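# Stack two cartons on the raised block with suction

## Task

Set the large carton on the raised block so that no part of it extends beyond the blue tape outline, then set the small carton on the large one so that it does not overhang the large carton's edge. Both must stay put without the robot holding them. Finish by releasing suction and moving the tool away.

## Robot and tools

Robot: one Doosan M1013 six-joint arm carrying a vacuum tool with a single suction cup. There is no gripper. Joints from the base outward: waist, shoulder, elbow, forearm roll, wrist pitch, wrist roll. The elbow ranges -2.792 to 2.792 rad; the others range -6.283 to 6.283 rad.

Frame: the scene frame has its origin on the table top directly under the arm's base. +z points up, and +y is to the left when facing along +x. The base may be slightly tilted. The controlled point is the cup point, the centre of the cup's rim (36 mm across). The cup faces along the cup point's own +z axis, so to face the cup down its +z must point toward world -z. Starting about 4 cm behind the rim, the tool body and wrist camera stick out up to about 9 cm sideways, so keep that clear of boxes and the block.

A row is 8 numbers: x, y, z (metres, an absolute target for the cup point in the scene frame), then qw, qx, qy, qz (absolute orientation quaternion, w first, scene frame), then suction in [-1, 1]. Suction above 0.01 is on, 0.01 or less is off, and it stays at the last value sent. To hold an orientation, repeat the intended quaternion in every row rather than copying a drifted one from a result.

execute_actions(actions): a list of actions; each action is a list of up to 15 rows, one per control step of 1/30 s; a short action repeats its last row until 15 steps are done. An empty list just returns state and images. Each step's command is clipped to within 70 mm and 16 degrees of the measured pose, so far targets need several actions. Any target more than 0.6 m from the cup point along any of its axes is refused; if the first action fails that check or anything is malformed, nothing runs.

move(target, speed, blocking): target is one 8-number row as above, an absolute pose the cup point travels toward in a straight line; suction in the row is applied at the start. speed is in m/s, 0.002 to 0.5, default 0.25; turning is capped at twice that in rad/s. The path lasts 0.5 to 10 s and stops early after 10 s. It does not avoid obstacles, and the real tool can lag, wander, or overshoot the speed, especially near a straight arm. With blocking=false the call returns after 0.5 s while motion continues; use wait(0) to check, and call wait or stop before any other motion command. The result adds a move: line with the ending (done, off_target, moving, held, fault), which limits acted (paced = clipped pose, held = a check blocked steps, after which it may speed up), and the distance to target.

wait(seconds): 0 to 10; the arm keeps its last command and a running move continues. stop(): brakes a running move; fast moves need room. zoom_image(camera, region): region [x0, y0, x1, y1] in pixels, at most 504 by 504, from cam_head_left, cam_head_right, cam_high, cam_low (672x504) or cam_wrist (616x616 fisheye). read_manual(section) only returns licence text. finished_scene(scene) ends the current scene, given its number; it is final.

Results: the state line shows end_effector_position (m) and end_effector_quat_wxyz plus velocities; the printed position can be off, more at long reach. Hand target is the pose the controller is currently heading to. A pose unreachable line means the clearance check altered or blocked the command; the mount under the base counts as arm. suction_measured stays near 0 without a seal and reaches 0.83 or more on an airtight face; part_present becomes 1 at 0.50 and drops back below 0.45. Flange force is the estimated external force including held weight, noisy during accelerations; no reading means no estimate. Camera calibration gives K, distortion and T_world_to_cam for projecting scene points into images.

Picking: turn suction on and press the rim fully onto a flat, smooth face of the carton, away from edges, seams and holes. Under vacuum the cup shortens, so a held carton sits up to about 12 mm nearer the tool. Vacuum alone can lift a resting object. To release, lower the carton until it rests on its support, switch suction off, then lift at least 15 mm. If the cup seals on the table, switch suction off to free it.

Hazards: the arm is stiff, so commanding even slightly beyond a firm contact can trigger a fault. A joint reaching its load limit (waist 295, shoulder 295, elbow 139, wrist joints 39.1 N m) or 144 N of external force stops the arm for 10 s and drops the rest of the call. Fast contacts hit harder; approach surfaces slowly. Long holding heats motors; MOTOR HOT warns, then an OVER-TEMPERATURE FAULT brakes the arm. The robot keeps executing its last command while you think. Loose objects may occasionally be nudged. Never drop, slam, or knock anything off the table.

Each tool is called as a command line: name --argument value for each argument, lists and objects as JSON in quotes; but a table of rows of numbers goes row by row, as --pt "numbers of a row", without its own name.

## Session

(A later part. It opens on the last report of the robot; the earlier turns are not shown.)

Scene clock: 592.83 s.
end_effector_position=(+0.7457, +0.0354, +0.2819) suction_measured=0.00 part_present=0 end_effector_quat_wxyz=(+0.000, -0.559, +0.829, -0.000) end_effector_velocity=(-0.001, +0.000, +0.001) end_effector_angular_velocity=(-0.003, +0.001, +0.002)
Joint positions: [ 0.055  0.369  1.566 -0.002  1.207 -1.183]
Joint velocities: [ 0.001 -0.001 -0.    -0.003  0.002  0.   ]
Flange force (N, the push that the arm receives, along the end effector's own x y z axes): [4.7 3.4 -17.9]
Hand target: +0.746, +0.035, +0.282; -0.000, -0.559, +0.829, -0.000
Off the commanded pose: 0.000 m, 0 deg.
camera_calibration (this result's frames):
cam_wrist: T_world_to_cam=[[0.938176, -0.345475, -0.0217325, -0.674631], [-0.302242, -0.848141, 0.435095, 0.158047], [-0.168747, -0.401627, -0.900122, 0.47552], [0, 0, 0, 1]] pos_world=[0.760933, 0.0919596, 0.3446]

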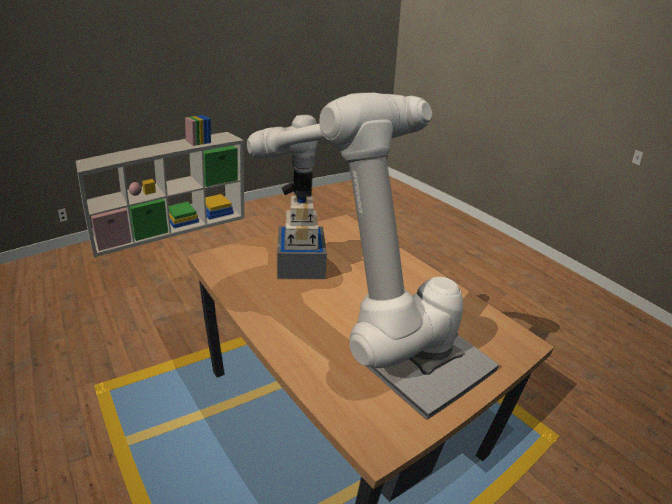

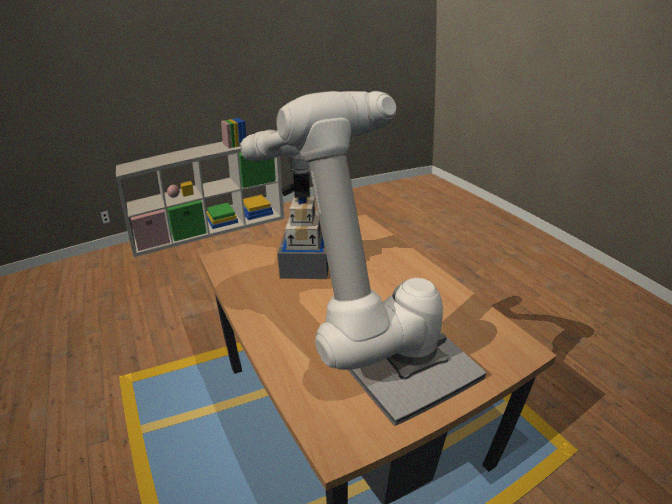

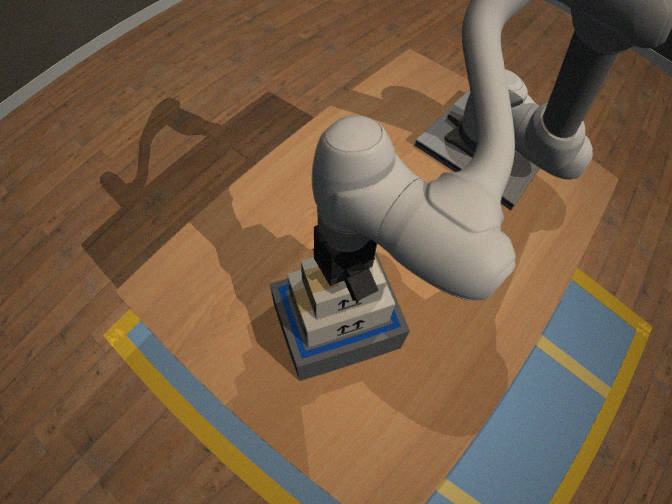

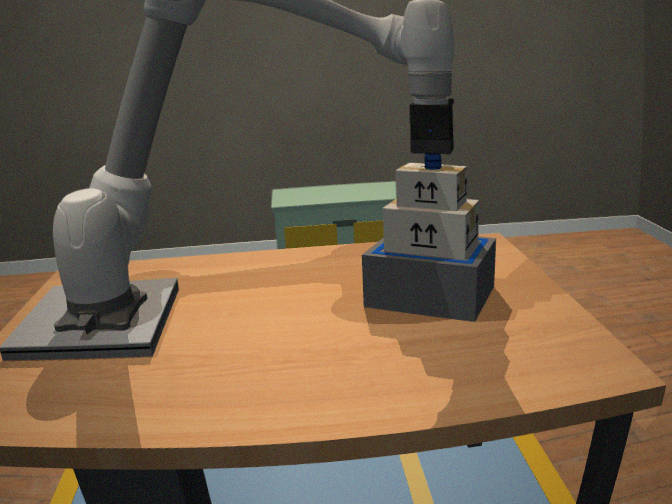

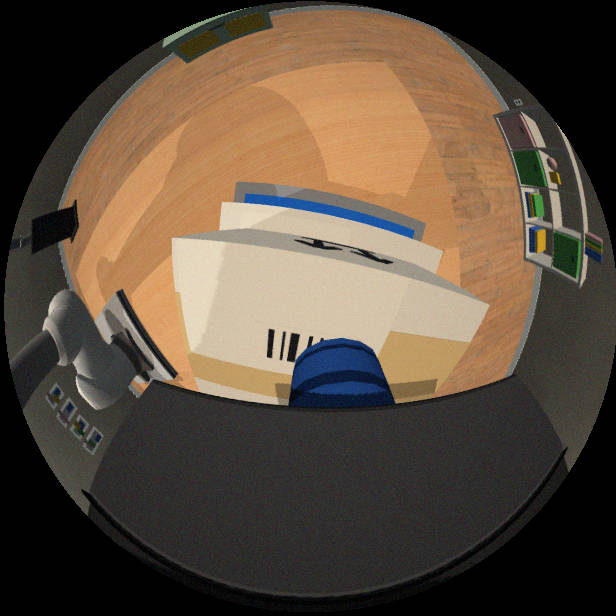

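execute_actions --actions '[[[0.7457,0.0354,0.2820,0,-0.55919,0.82904,0,-1],[0.7457,0.0354,0.2823,0,-0.55919,0.82904,0,-1],[0.7457,0.0354,0.2833,0,-0.55919,0.82904,0,-1],[0.7457,0.0354,0.2849,0,-0.55919,0.82904,0,-1],[0.7457,0.0354,0.2875,0,-0.55919,0.82904,0,-1],[0.7457,0.0354,0.2909,0,-0.55919,0.82904,0,-1],[0.7457,0.0354,0.2953,0,-0.55919,0.82904,0,-1],[0.7457,0.0354,0.3006,0,-0.55919,0.82904,0,-1],[0.7456,0.0355,0.3067,0,-0.55919,0.82904,0,-1],[0.7453,0.0358,0.3135,0,-0.55919,0.82904,0,-1],[0.7443,0.0366,0.3209,0,-0.55919,0.82904,0,-1],[0.7426,0.0379,0.3287,0,-0.55919,0.82904,0,-1],[0.7402,0.0400,0.3368,0,-0.55919,0.82904,0,-1],[0.7370,0.0426,0.3450,0,-0.55919,0.82904,0,-1],[0.7331,0.0459,0.3531,0,-0.55919,0.82904,0,-1]],[[0.7286,0.0497,0.3609,0,-0.55919,0.82904,0,-1],[0.7236,0.0538,0.3683,0,-0.55919,0.82904,0,-1],[0.7184,0.0582,0.3751,0,-0.55919,0.82904,0,-1],[0.7130,0.0626,0.3812,0,-0.55919,0.82904,0,-1],[0.7078,0.0670,0.3865,0,-0.55919,0.82904,0,-1],[0.7028,0.0711,0.3909,0,-0.55919,0.82904,0,-1],[0.6983,0.0749,0.3943,0,-0.55919,0.82904,0,-1],[0.6944,0.0782,0.3969,0,-0.55919,0.82904,0,-1],[0.6912,0.0808,0.3985,0,-0.55919,0.82904,0,-1],[0.6888,0.0829,0.3995,0,-0.55919,0.82904,0,-1],[0.6871,0.0842,0.3998,0,-0.55919,0.82904,0,-1],[0.6861,0.0850,0.3999,0,-0.55919,0.82904,0,-1],[0.6858,0.0853,0.3999,0,-0.55919,0.82904,0,-1],[0.6857,0.0854,0.3999,0,-0.55919,0.82904,0,-1]]]'

zoom_image --camera "cam_high" --region '[260, 230, 420, 390]'

zoom_image --camera "cam_head_left" --region '[260, 180, 345, 285]'

zoom_image --camera "cam_low" --region '[360, 145, 500, 285]'

Scene clock: 619.47 s.
end_effector_position=(+0.6859, +0.0852, +0.3998) suction_measured=0.00 part_present=0 end_effector_quat_wxyz=(+0.000, -0.559, +0.829, +0.000) end_effector_velocity=(-0.005, +0.006, -0.000) end_effector_angular_velocity=(+0.000, -0.000, +0.001)
Joint positions: [ 0.127  0.231  1.531 -0.002  1.38  -1.111]
Joint velocities: [ 0.009 -0.006  0.008  0.    -0.002  0.008]
Flange force (N, the push that the arm receives, along the end effector's own x y z axes): [-0.9 1.6 0.2]
Flange force at the end of the 1st action (N, along the end effector's axes at the end of the call): [3.2 4.5 1.9]
Hand target: +0.686, +0.085, +0.400; -0.000, -0.559, +0.829, +0.000
Off the commanded pose: 0.000 m, 0 deg.
camera_calibration (this result's frames):
cam_wrist: T_world_to_cam=[[0.938198, -0.345407, -0.0218651, -0.598704], [-0.302149, -0.848236, 0.434973, 0.130956], [-0.16879, -0.401485, -0.900178, 0.591588], [0, 0, 0, 1]] pos_world=[0.701125, 0.141798, 0.462482]

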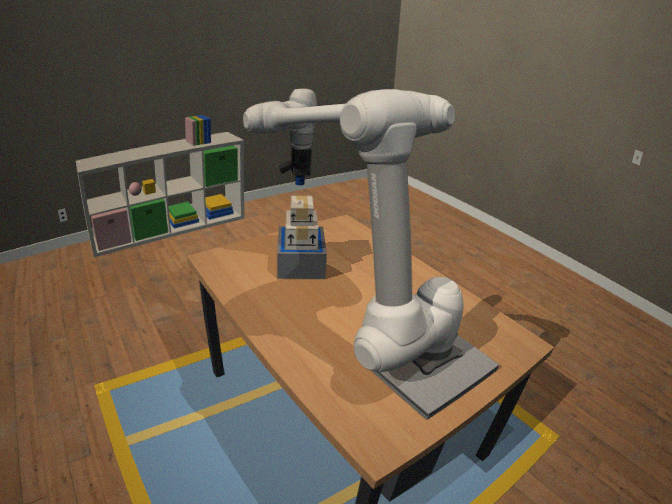

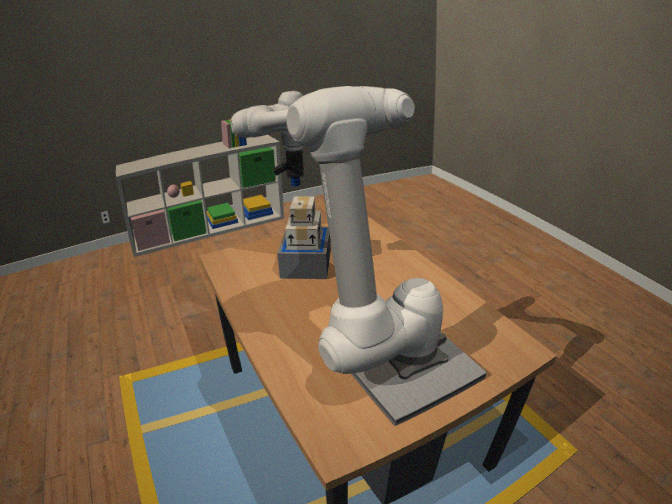

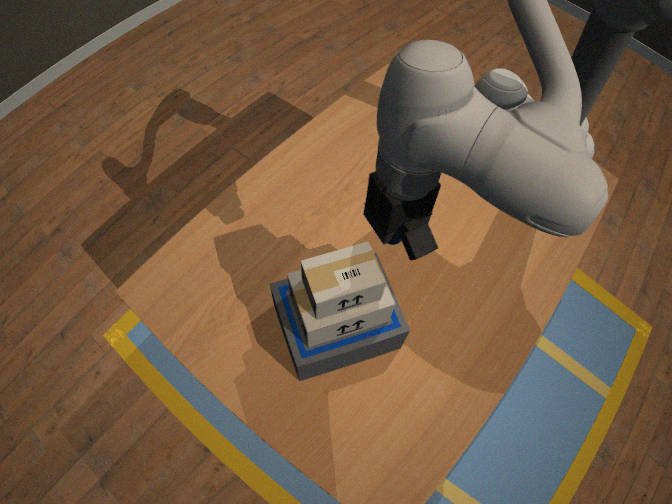

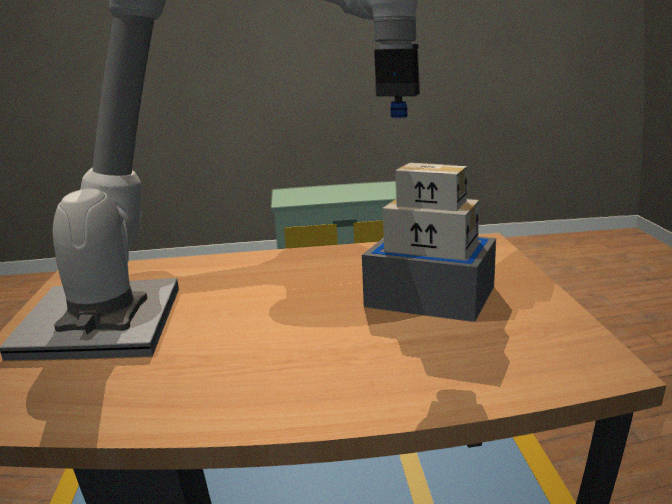

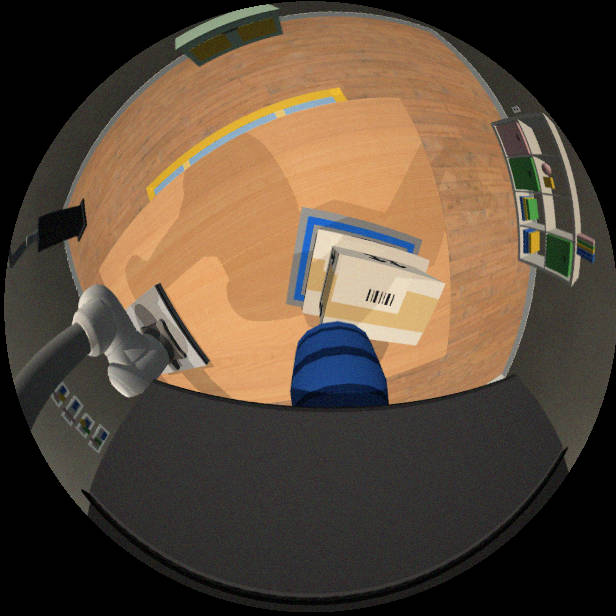

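Region (260, 230, 420, 390) of cam_high's 672x504 image, scaled by 3.150, with more detail than that image has.

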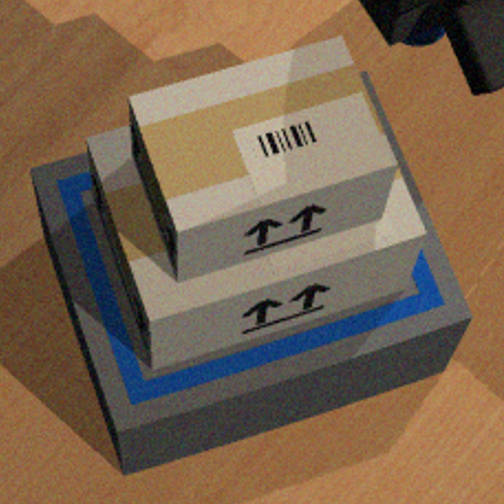

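Region (260, 180, 345, 285) of cam_head_left's 672x504 image, scaled by 4.800, with more detail than that image has; it fills the left 408 columns of this view, and the rest is white.

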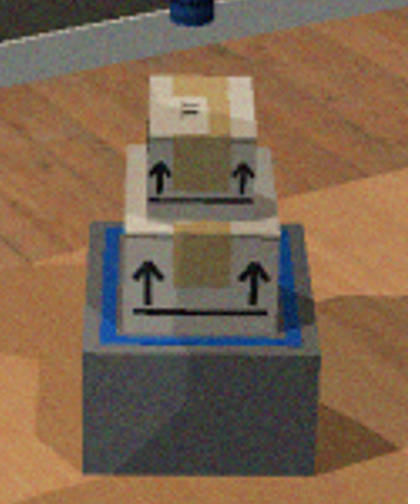

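Region (360, 145, 500, 285) of cam_low's 672x504 image, scaled by 3.600, with more detail than that image has.

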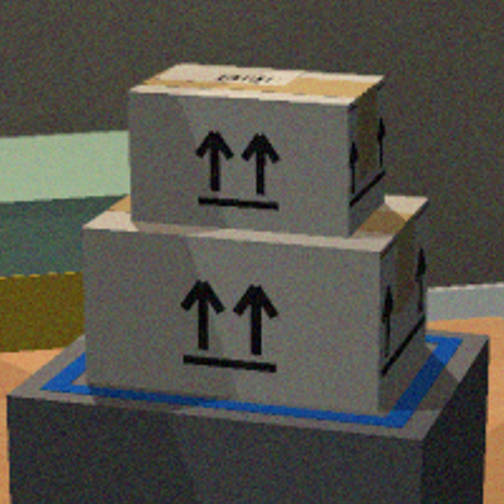

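The small carton sits centred on the large one, both are inside their limits, and the arm is clear.

finished_scene --scene 2

The scene is finished: the task was done.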